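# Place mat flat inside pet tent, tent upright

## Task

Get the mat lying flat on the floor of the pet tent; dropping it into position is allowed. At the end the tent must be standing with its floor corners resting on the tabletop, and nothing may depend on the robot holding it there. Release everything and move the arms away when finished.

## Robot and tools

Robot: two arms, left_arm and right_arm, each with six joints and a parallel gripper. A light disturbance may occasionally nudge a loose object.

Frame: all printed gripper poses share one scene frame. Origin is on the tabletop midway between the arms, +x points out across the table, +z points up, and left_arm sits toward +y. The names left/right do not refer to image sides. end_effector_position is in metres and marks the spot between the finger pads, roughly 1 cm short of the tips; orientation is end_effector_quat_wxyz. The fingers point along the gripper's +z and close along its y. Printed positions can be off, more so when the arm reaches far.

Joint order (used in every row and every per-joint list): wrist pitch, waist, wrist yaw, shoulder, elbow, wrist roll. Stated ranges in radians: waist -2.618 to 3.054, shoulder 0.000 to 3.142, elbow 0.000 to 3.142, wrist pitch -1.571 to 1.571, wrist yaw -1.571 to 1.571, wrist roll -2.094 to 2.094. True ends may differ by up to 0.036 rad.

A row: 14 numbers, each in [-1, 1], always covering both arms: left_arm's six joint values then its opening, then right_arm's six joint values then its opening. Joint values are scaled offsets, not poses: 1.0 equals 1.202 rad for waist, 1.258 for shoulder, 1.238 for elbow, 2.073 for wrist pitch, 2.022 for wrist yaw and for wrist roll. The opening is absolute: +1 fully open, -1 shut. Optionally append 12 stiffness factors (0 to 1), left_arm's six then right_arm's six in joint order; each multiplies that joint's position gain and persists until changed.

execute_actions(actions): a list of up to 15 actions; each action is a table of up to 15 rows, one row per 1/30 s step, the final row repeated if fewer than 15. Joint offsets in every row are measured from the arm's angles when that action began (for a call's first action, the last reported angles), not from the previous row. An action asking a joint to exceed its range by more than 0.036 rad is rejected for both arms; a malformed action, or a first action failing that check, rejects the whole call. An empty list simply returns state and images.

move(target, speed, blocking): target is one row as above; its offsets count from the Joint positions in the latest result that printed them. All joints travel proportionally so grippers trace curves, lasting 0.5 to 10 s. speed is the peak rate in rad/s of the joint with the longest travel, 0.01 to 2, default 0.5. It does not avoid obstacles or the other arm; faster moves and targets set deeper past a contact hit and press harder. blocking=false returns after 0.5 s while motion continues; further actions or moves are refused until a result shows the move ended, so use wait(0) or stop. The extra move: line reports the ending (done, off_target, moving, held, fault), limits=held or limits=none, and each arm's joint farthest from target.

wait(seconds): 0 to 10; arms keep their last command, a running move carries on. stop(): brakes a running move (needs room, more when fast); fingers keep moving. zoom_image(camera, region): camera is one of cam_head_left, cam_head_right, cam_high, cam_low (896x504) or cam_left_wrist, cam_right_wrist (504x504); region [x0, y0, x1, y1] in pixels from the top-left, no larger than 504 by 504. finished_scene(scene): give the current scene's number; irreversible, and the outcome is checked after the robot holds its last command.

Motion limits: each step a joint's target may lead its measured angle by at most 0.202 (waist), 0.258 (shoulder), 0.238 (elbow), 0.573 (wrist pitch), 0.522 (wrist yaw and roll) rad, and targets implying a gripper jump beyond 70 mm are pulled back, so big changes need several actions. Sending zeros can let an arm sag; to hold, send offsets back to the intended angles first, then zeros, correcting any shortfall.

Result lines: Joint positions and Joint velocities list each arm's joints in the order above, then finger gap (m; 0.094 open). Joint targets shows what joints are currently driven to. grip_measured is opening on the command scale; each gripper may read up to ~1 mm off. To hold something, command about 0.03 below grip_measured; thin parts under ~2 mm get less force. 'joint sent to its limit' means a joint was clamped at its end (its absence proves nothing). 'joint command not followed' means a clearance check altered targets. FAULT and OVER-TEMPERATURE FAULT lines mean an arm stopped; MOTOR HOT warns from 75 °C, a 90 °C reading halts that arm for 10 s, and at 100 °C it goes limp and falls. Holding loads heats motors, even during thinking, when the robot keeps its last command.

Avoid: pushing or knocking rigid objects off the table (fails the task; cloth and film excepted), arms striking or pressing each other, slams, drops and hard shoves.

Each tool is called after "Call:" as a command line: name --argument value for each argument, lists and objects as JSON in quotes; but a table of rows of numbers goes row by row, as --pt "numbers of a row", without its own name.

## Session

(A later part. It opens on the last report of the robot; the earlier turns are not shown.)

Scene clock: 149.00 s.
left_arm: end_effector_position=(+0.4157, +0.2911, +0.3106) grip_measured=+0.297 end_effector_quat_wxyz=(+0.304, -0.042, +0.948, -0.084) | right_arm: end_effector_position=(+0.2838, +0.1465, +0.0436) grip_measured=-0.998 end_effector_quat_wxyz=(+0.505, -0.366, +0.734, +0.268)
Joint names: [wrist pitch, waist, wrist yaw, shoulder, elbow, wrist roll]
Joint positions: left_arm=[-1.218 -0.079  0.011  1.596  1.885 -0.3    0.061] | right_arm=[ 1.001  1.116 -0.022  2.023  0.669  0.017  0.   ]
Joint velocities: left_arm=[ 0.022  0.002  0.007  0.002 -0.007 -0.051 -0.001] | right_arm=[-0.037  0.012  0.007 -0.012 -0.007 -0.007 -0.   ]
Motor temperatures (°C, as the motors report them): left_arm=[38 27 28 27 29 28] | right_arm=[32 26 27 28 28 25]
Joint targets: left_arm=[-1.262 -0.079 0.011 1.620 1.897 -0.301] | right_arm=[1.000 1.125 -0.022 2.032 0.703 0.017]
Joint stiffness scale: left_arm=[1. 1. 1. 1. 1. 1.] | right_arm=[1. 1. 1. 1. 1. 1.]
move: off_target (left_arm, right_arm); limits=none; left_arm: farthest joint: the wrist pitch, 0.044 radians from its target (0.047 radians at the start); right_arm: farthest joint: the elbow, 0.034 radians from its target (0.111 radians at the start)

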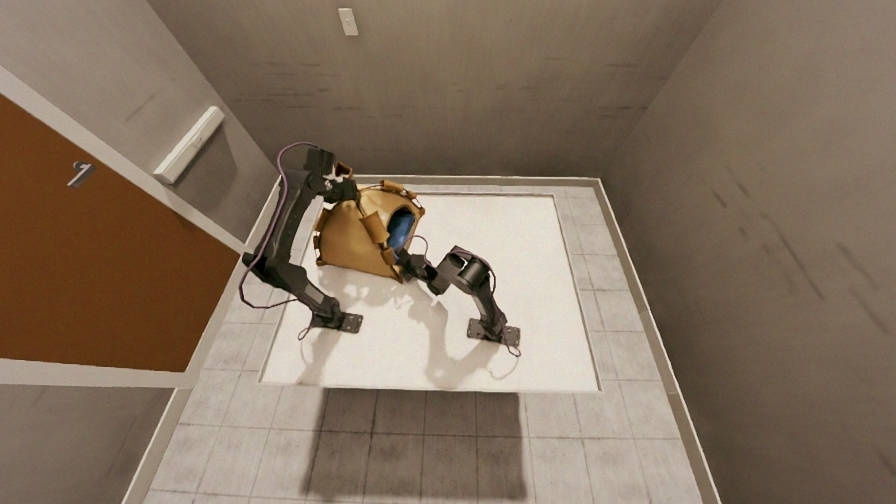

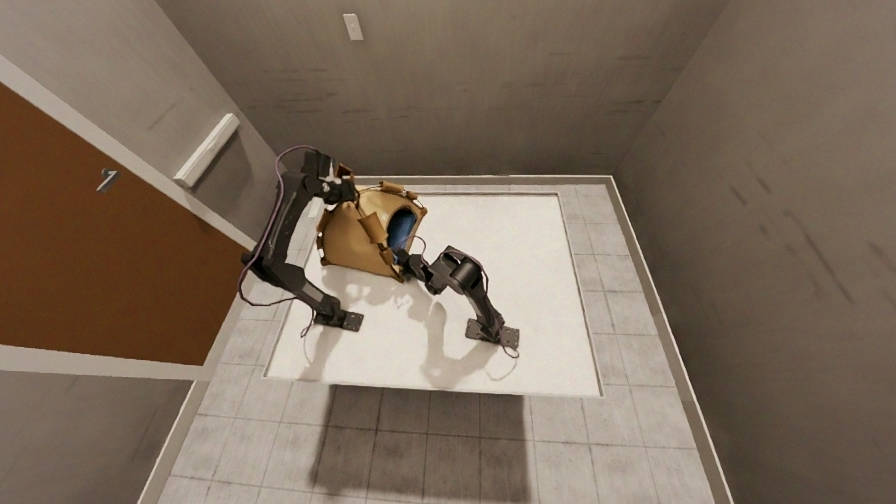

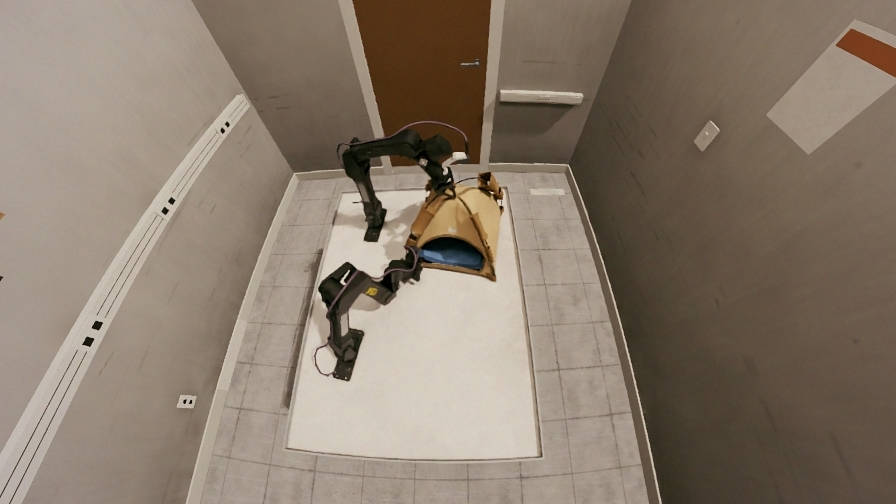

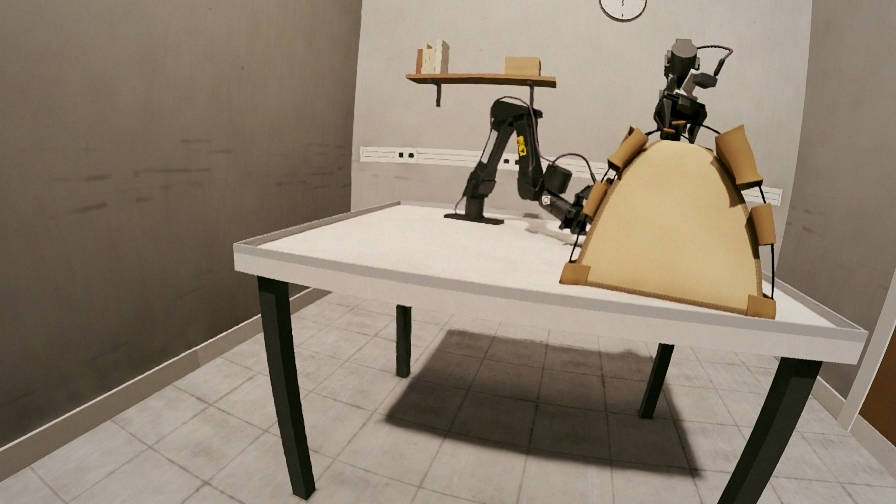

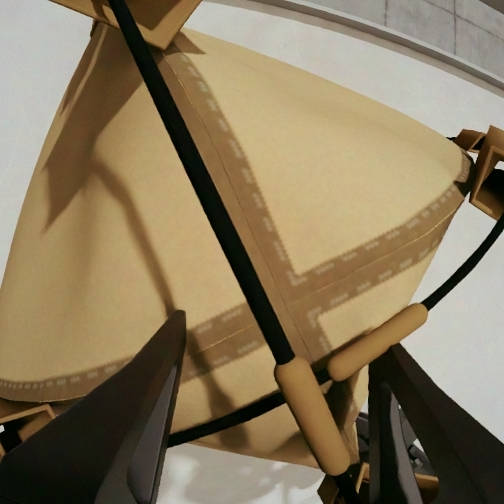

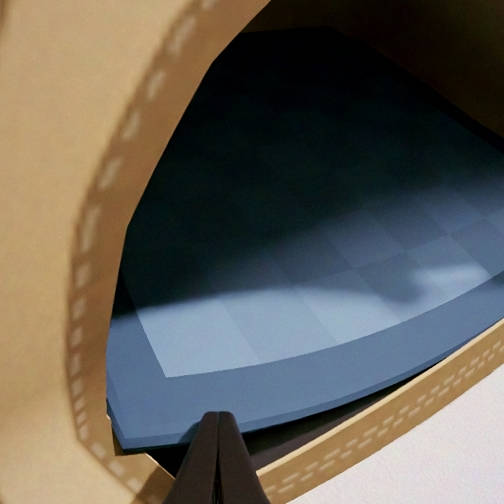

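It's pushing the edge. Continue.

Call:
move --target '[-0.022,0,0,0.019,0.01,0,0.3, -0.016,0.008,0,0.036,0.08,0,-1]' --speed 0.08

Scene clock: 150.80 s.
left_arm: end_effector_position=(+0.4141, +0.2915, +0.3094) grip_measured=+0.297 end_effector_quat_wxyz=(+0.300, -0.040, +0.949, -0.082) | right_arm: end_effector_position=(+0.2926, +0.1582, +0.0416) grip_measured=-0.998 end_effector_quat_wxyz=(+0.504, -0.367, +0.735, +0.267)
Joint names: [wrist pitch, waist, wrist yaw, shoulder, elbow, wrist roll]
Joint positions: left_arm=[-1.226 -0.079  0.011  1.596  1.885 -0.295  0.061] | right_arm=[ 0.97   1.116 -0.022  2.06   0.734  0.017  0.   ]
Joint velocities: left_arm=[-0.095  0.007 -0.007  0.012  0.002  0.007 -0.002] | right_arm=[ 0.037  0.007 -0.007  0.012  0.002 -0.095 -0.001]
Motor temperatures (°C, as the motors report them): left_arm=[38 27 28 27 29 28] | right_arm=[32 26 27 28 28 25]
Joint targets: left_arm=[-1.264 -0.079 0.011 1.620 1.897 -0.300] | right_arm=[0.968 1.125 -0.022 2.069 0.768 0.017]
Joint stiffness scale: left_arm=[1. 1. 1. 1. 1. 1.] | right_arm=[1. 1. 1. 1. 1. 1.]
move: off_target (left_arm, right_arm); limits=none; left_arm: farthest joint: the wrist pitch, 0.038 radians from its target (0.046 radians at the start); right_arm: farthest joint: the elbow, 0.034 radians from its target (0.099 radians at the start)

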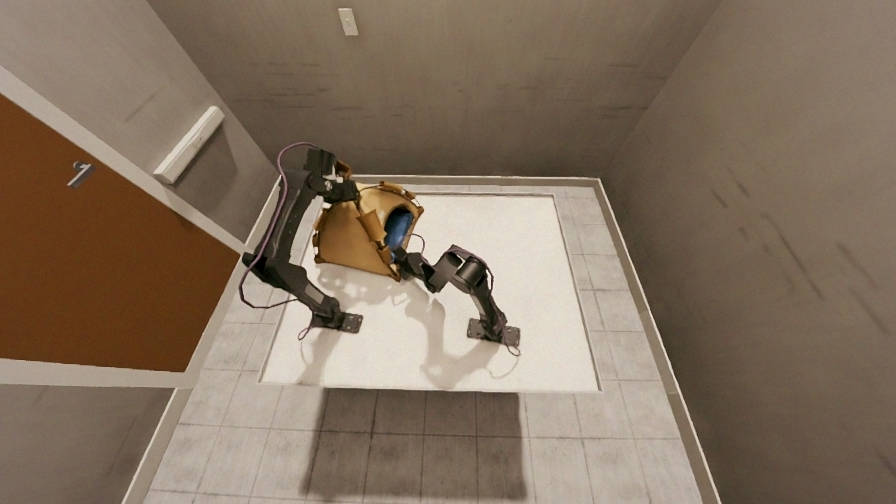

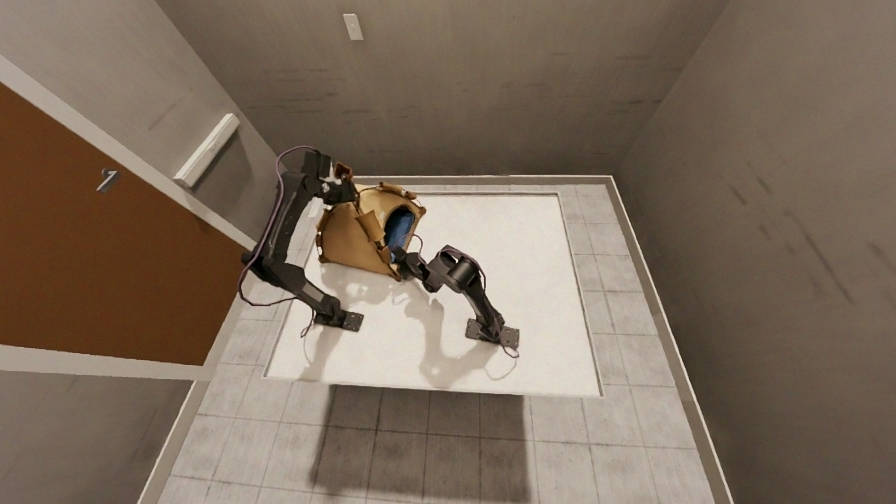

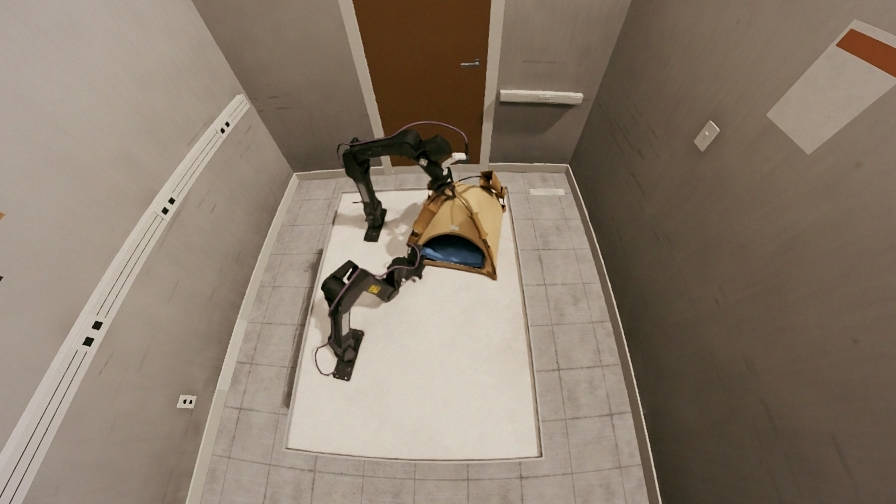

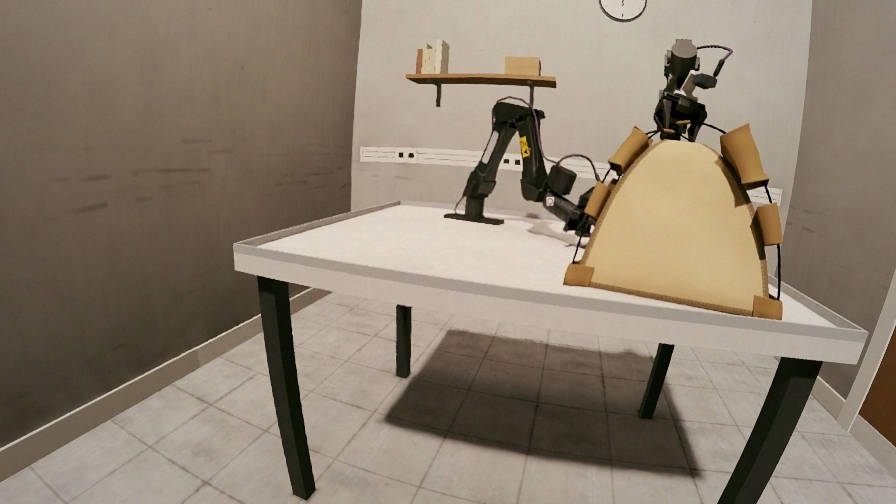

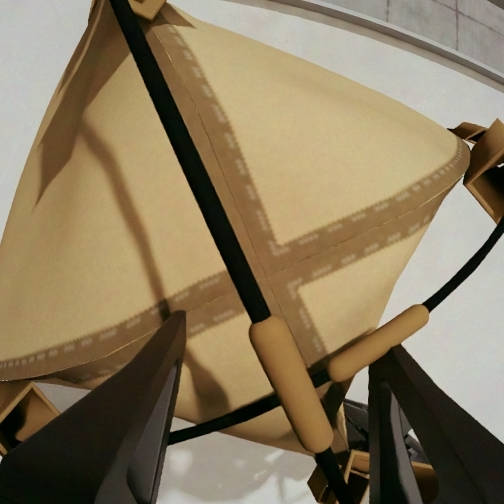

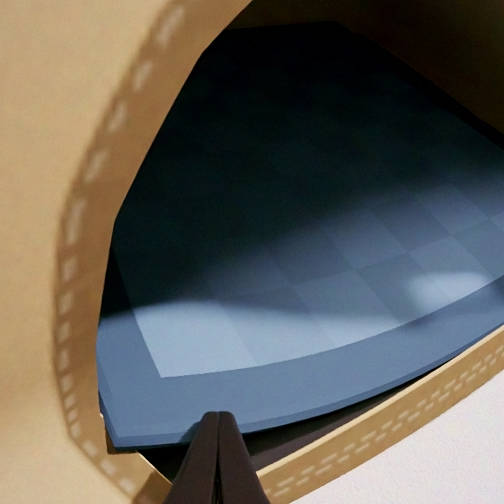

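Call:
move --target '[-0.02,0,0,0.019,0.01,0,0.3, -0.008,0.008,0,0.045,0.045,0,-1]' --speed 0.06

Scene clock: 152.70 s.
left_arm: end_effector_position=(+0.4134, +0.2917, +0.3088) grip_measured=+0.297 end_effector_quat_wxyz=(+0.299, -0.038, +0.950, -0.081) | right_arm: end_effector_position=(+0.2959, +0.1611, +0.0300) grip_measured=-0.998 end_effector_quat_wxyz=(+0.498, -0.368, +0.740, +0.262)
Joint names: [wrist pitch, waist, wrist yaw, shoulder, elbow, wrist roll]
Joint positions: left_arm=[-1.23  -0.079  0.01   1.596  1.885 -0.291  0.061] | right_arm=[ 0.97   1.116 -0.017  2.103  0.759  0.017  0.   ]
Joint velocities: left_arm=[-0.022 -0.007 -0.022  0.012 -0.007 -0.051  0.002] | right_arm=[-0.022  0.002  0.007 -0.002 -0.012 -0.037 -0.   ]
Motor temperatures (°C, as the motors report them): left_arm=[38 27 28 27 29 28] | right_arm=[33 26 27 28 28 25]
Joint targets: left_arm=[-1.267 -0.079 0.010 1.620 1.897 -0.295] | right_arm=[0.953 1.125 -0.022 2.117 0.789 0.017]
Joint stiffness scale: left_arm=[1. 1. 1. 1. 1. 1.] | right_arm=[1. 1. 1. 1. 1. 1.]
move: off_target (left_arm, right_arm); limits=none; left_arm: farthest joint: the wrist pitch, 0.038 radians from its target (0.042 radians at the start); right_arm: farthest joint: the elbow, 0.031 radians from its target (0.056 radians at the start)

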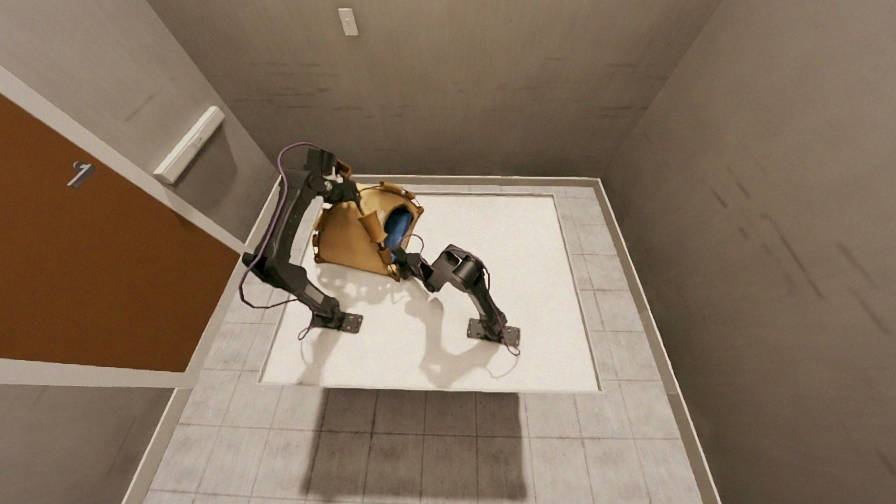

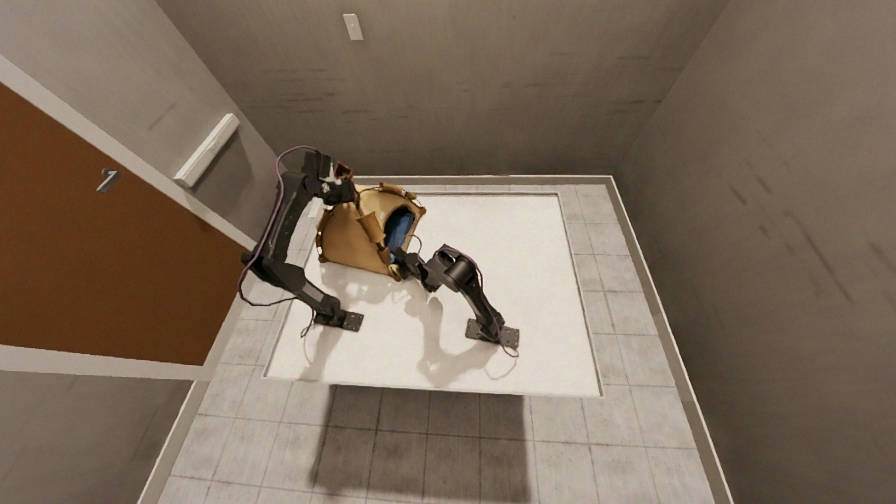

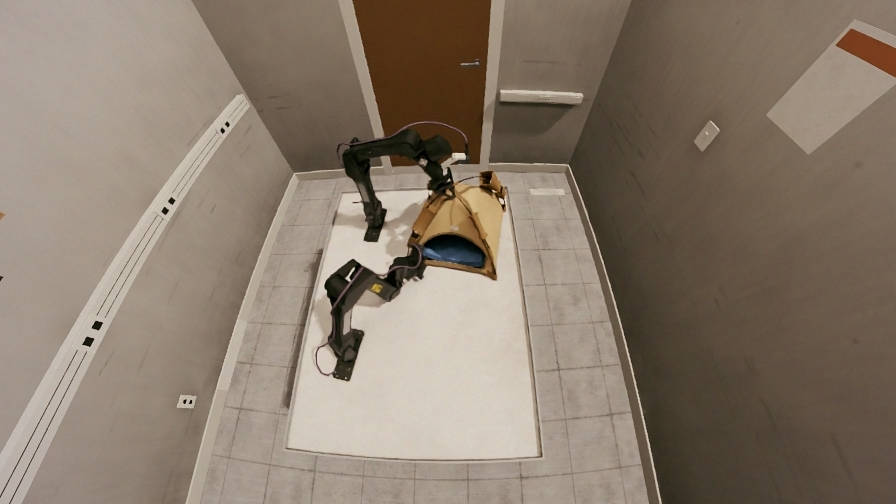

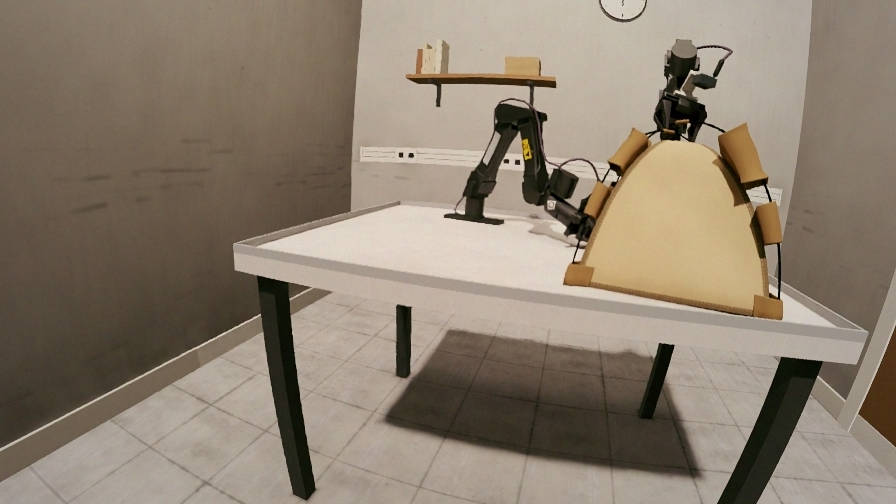

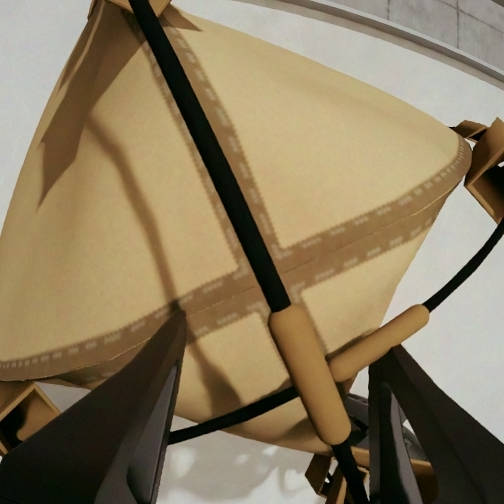

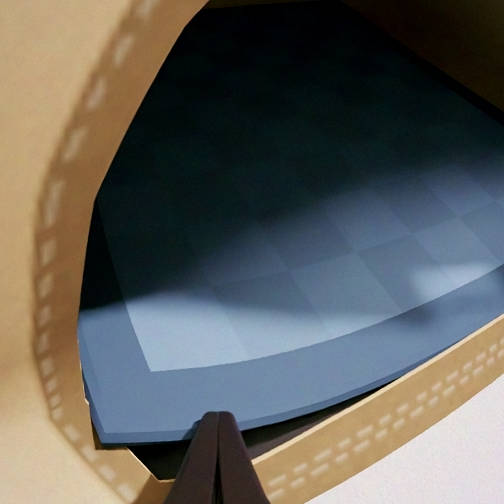

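Call:
move --target '[-0.02,0,0,0.019,0.01,0,-0.3, 0.03,0,0,-0.065,-0.065,0,-1]' --speed 0.1

Call:
move --target '[-0.02,0,0,0.019,0.01,0,-0.3, 0.01,-0.045,0,0,0,0,-1]' --speed 0.1

Scene clock: 154.63 s.
left_arm: end_effector_position=(+0.4160, +0.2911, +0.3108) grip_measured=-0.293 end_effector_quat_wxyz=(+0.306, -0.020, +0.949, -0.077) | right_arm: end_effector_position=(+0.2897, +0.1504, +0.0427) grip_measured=-0.998 end_effector_quat_wxyz=(+0.511, -0.362, +0.733, +0.265)
Joint names: [wrist pitch, waist, wrist yaw, shoulder, elbow, wrist roll]
Joint positions: left_arm=[-1.216 -0.079  0.01   1.596  1.885 -0.253  0.033] | right_arm=[ 1.012  1.116 -0.009  2.049  0.694  0.017  0.   ]
Joint velocities: left_arm=[-0.022  0.012  0.007  0.012  0.012  0.022  0.   ] | right_arm=[ 0.022  0.007 -0.022  0.017 -0.007 -0.081 -0.   ]
Motor temperatures (°C, as the motors report them): left_arm=[37 27 28 27 29 28] | right_arm=[33 26 27 28 28 25]
Joint targets: left_arm=[-1.271 -0.079 0.010 1.620 1.897 -0.291] | right_arm=[1.032 1.116 -0.017 2.022 0.678 0.017]
Joint stiffness scale: left_arm=[1. 1. 1. 1. 1. 1.] | right_arm=[1. 1. 1. 1. 1. 1.]
move: off_target (left_arm, right_arm); limits=none; left_arm: farthest joint: the wrist pitch, 0.055 radians from its target (0.042 radians at the start); right_arm: farthest joint: the shoulder, 0.028 radians from its target (0.082 radians at the start)

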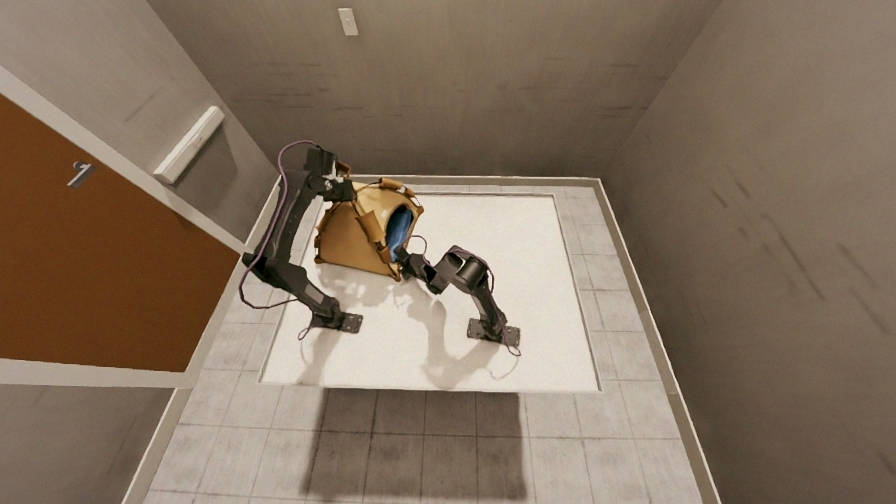

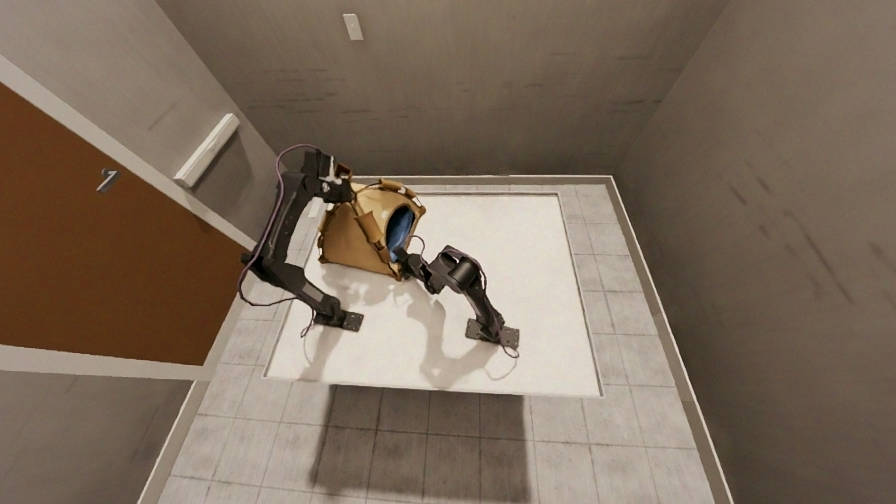

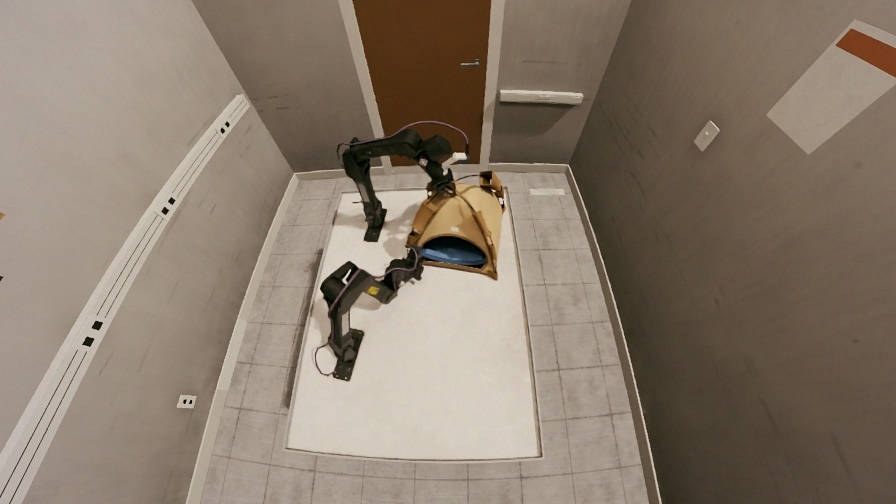

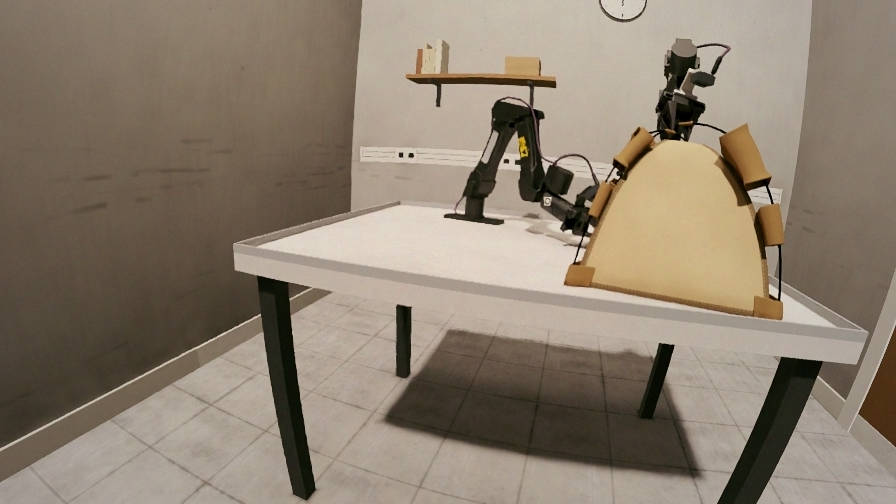

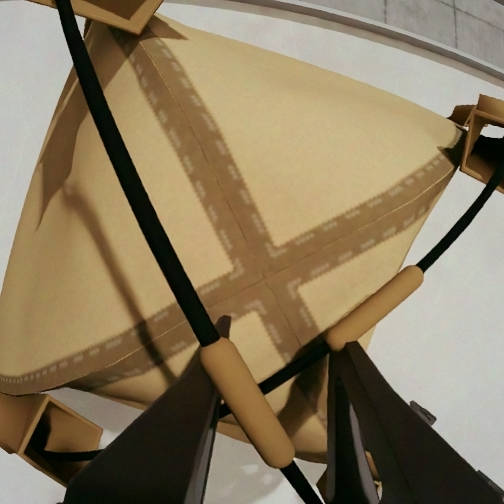

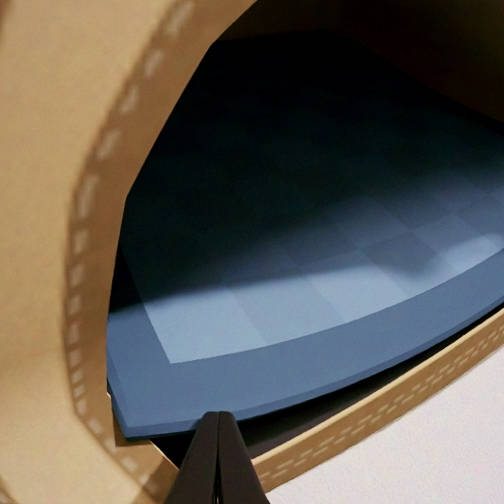

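Scene clock: 155.47 s.
left_arm: end_effector_position=(+0.4173, +0.2909, +0.3118) grip_measured=-0.294 end_effector_quat_wxyz=(+0.310, -0.007, +0.948, -0.073) | right_arm: end_effector_position=(+0.3073, +0.1367, +0.0427) grip_measured=-0.998 end_effector_quat_wxyz=(+0.517, -0.345, +0.741, +0.253)
Joint names: [wrist pitch, waist, wrist yaw, shoulder, elbow, wrist roll]
Joint positions: left_arm=[-1.21  -0.079  0.01   1.596  1.885 -0.225  0.033] | right_arm=[ 1.012  1.07  -0.009  2.049  0.694  0.017  0.   ]
Joint velocities: left_arm=[-0.095 -0.012  0.007  0.002  0.017 -0.007 -0.001] | right_arm=[ 0.051 -0.012  0.051 -0.032 -0.012 -0.051  0.001]
Motor temperatures (°C, as the motors report them): left_arm=[37 27 28 27 29 28] | right_arm=[33 26 27 28 28 25]
Joint targets: left_arm=[-1.258 -0.079 0.010 1.620 1.897 -0.253] | right_arm=[1.033 1.061 -0.009 2.049 0.694 0.017]
Joint stiffness scale: left_arm=[1. 1. 1. 1. 1. 1.] | right_arm=[1. 1. 1. 1. 1. 1.]
move: off_target (left_arm, right_arm); limits=none; left_arm: farthest joint: the wrist pitch, 0.048 radians from its target (0.041 radians at the start); right_arm: farthest joint: the wrist pitch, 0.021 radians from its target (0.021 radians at the start)

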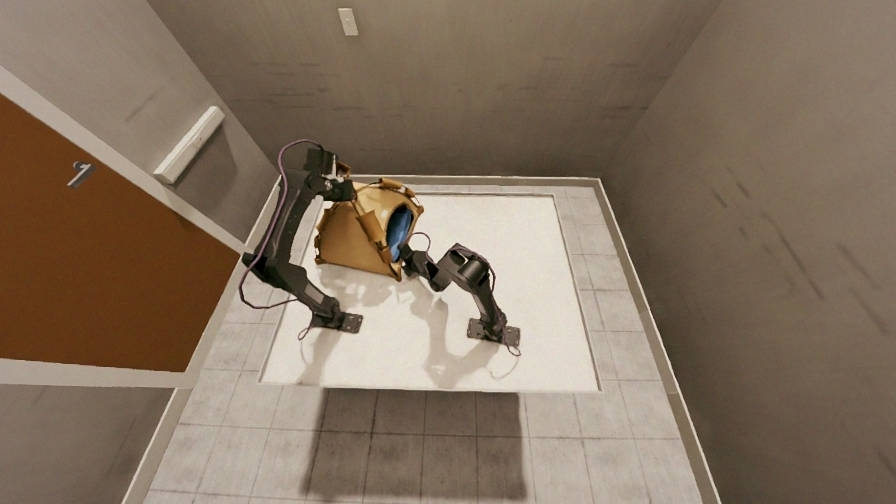

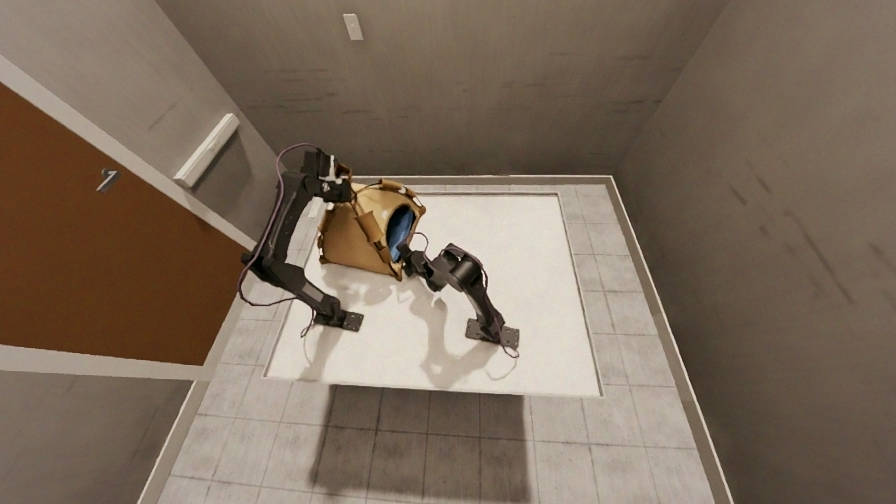

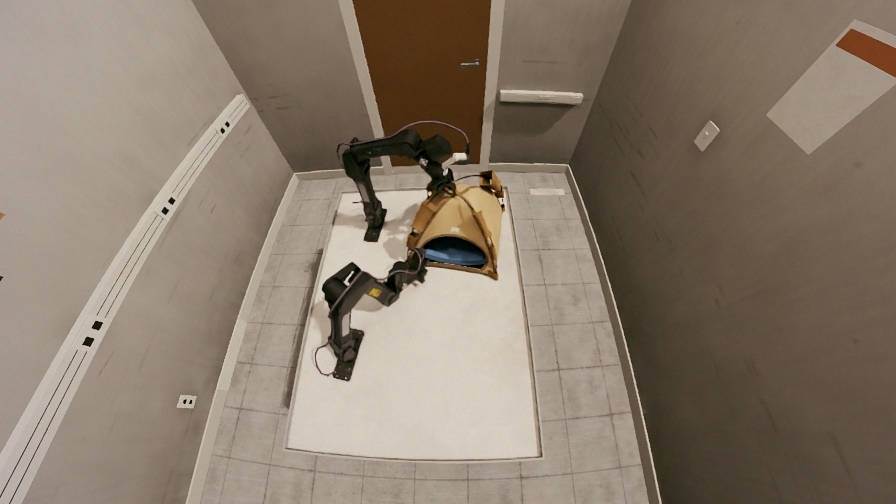

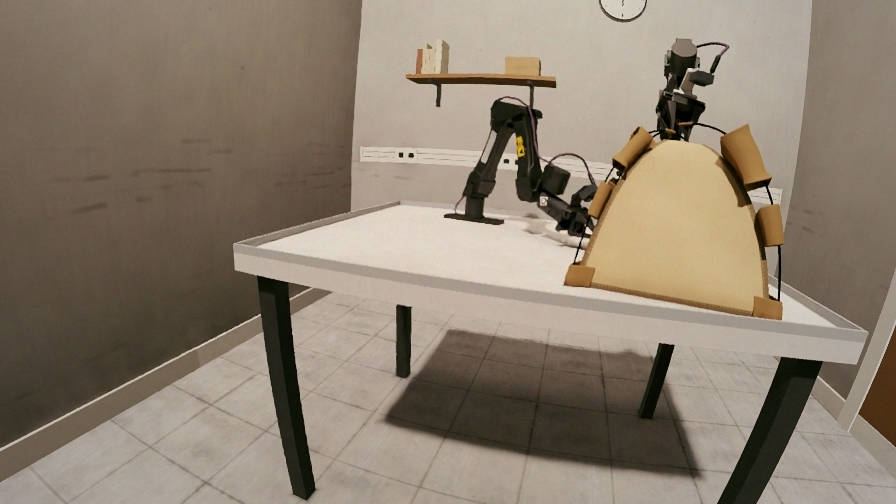

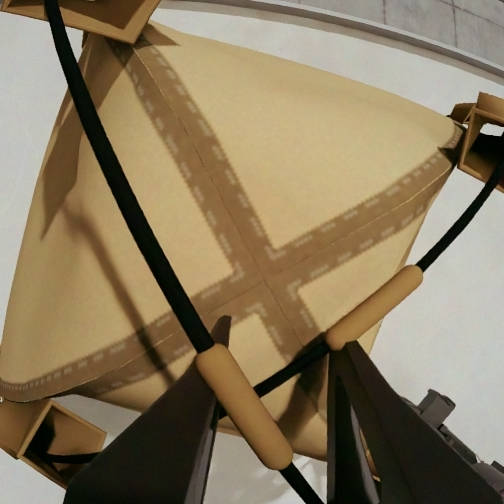

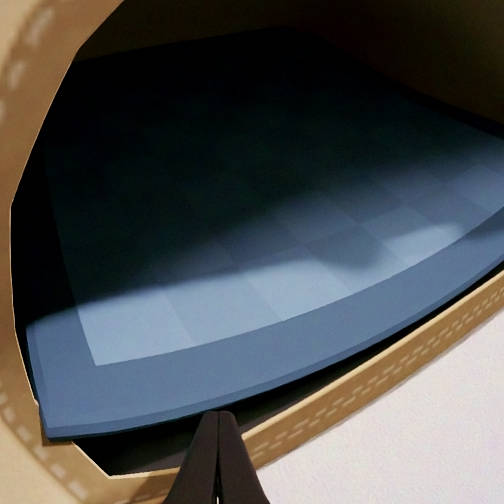

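Now caged firmly. Push 3.5 cm forward at z≈0.039.

Call:
move --target '[-0.022,0,0,0.019,0.01,-0.014,-0.3, -0.036,0,0,0.07,0.145,0,-1]' --speed 0.1

Scene clock: 157.87 s.
left_arm: end_effector_position=(+0.4183, +0.2907, +0.3125) grip_measured=-0.294 end_effector_quat_wxyz=(+0.313, -0.005, +0.947, -0.073) | right_arm: end_effector_position=(+0.3287, +0.1627, +0.0394) grip_measured=-0.998 end_effector_quat_wxyz=(+0.516, -0.345, +0.742, +0.253)
Joint names: [wrist pitch, waist, wrist yaw, shoulder, elbow, wrist roll]
Joint positions: left_arm=[-1.205 -0.079  0.01   1.596  1.885 -0.22   0.033] | right_arm=[ 0.942  1.07  -0.009  2.131  0.843  0.017  0.   ]
Joint velocities: left_arm=[-0.022  0.007  0.007 -0.012 -0.012 -0.022  0.001] | right_arm=[ 0.022 -0.012 -0.022 -0.027 -0.007  0.051 -0.001]
Motor temperatures (°C, as the motors report them): left_arm=[37 27 28 27 29 28] | right_arm=[33 26 27 28 28 25]
Joint targets: left_arm=[-1.255 -0.079 0.010 1.620 1.897 -0.254] | right_arm=[0.937 1.070 -0.009 2.137 0.873 0.017]
Joint stiffness scale: left_arm=[1. 1. 1. 1. 1. 1.] | right_arm=[1. 1. 1. 1. 1. 1.]
move: off_target (left_arm, right_arm); limits=none; left_arm: farthest joint: the wrist pitch, 0.051 radians from its target (0.046 radians at the start); right_arm: farthest joint: the elbow, 0.030 radians from its target (0.180 radians at the start)

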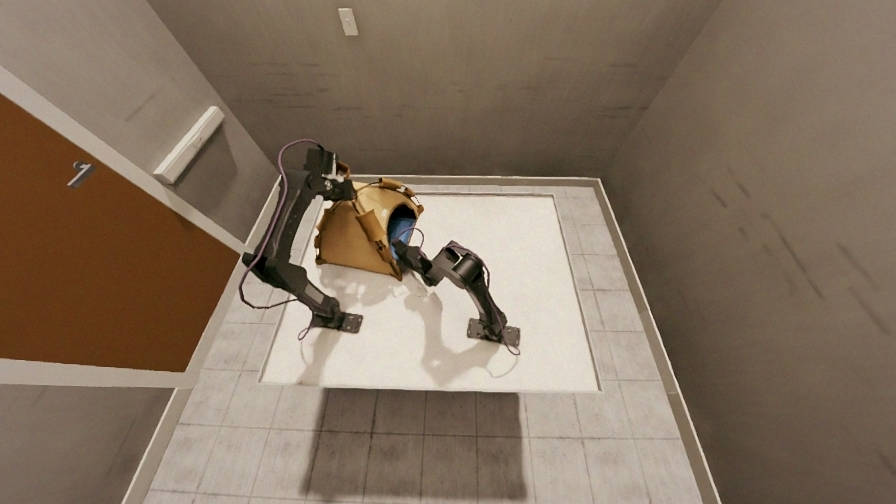

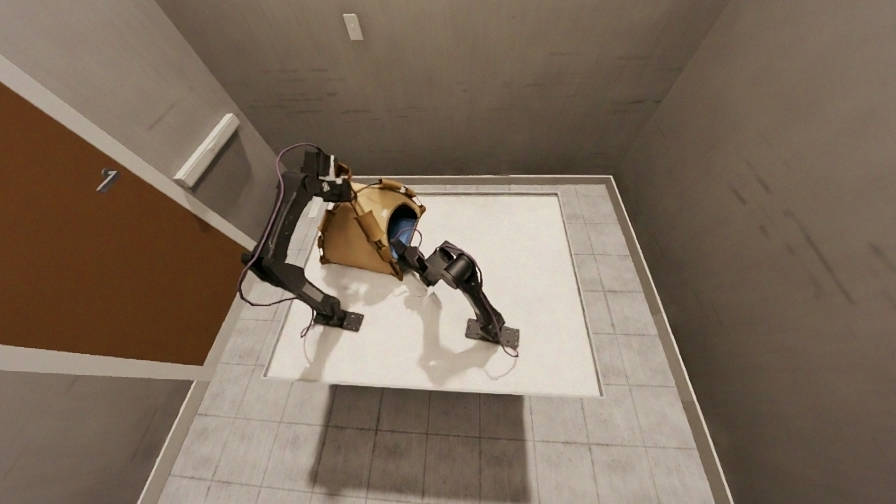

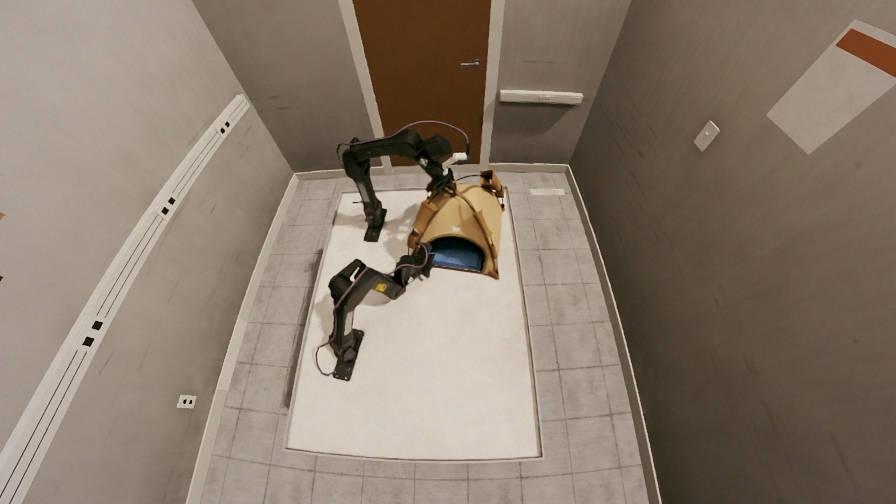

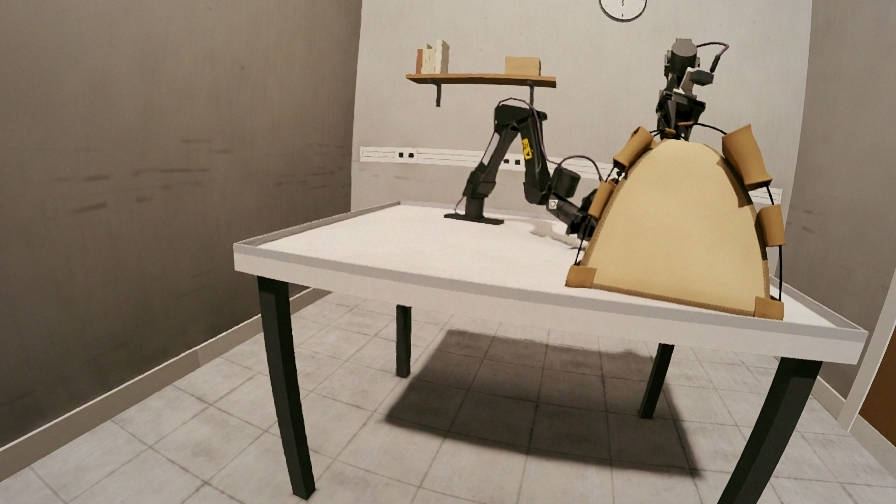

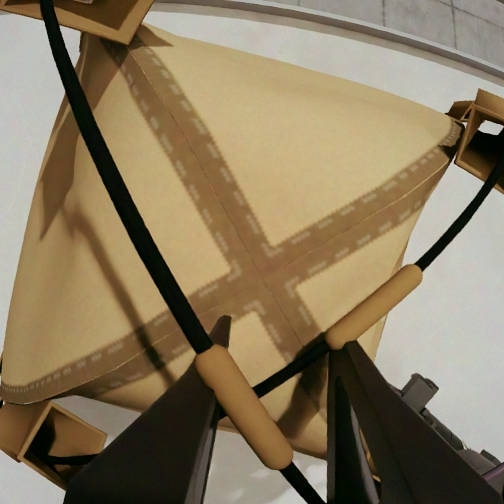

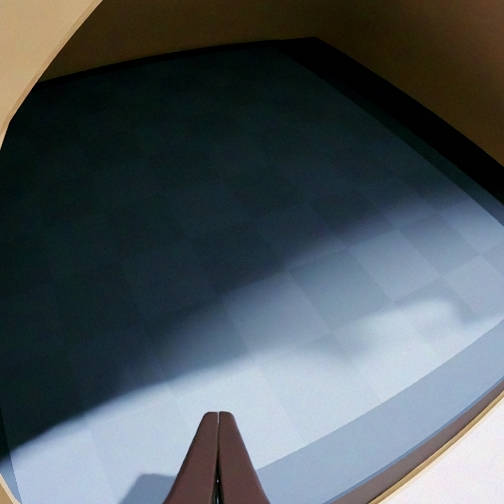

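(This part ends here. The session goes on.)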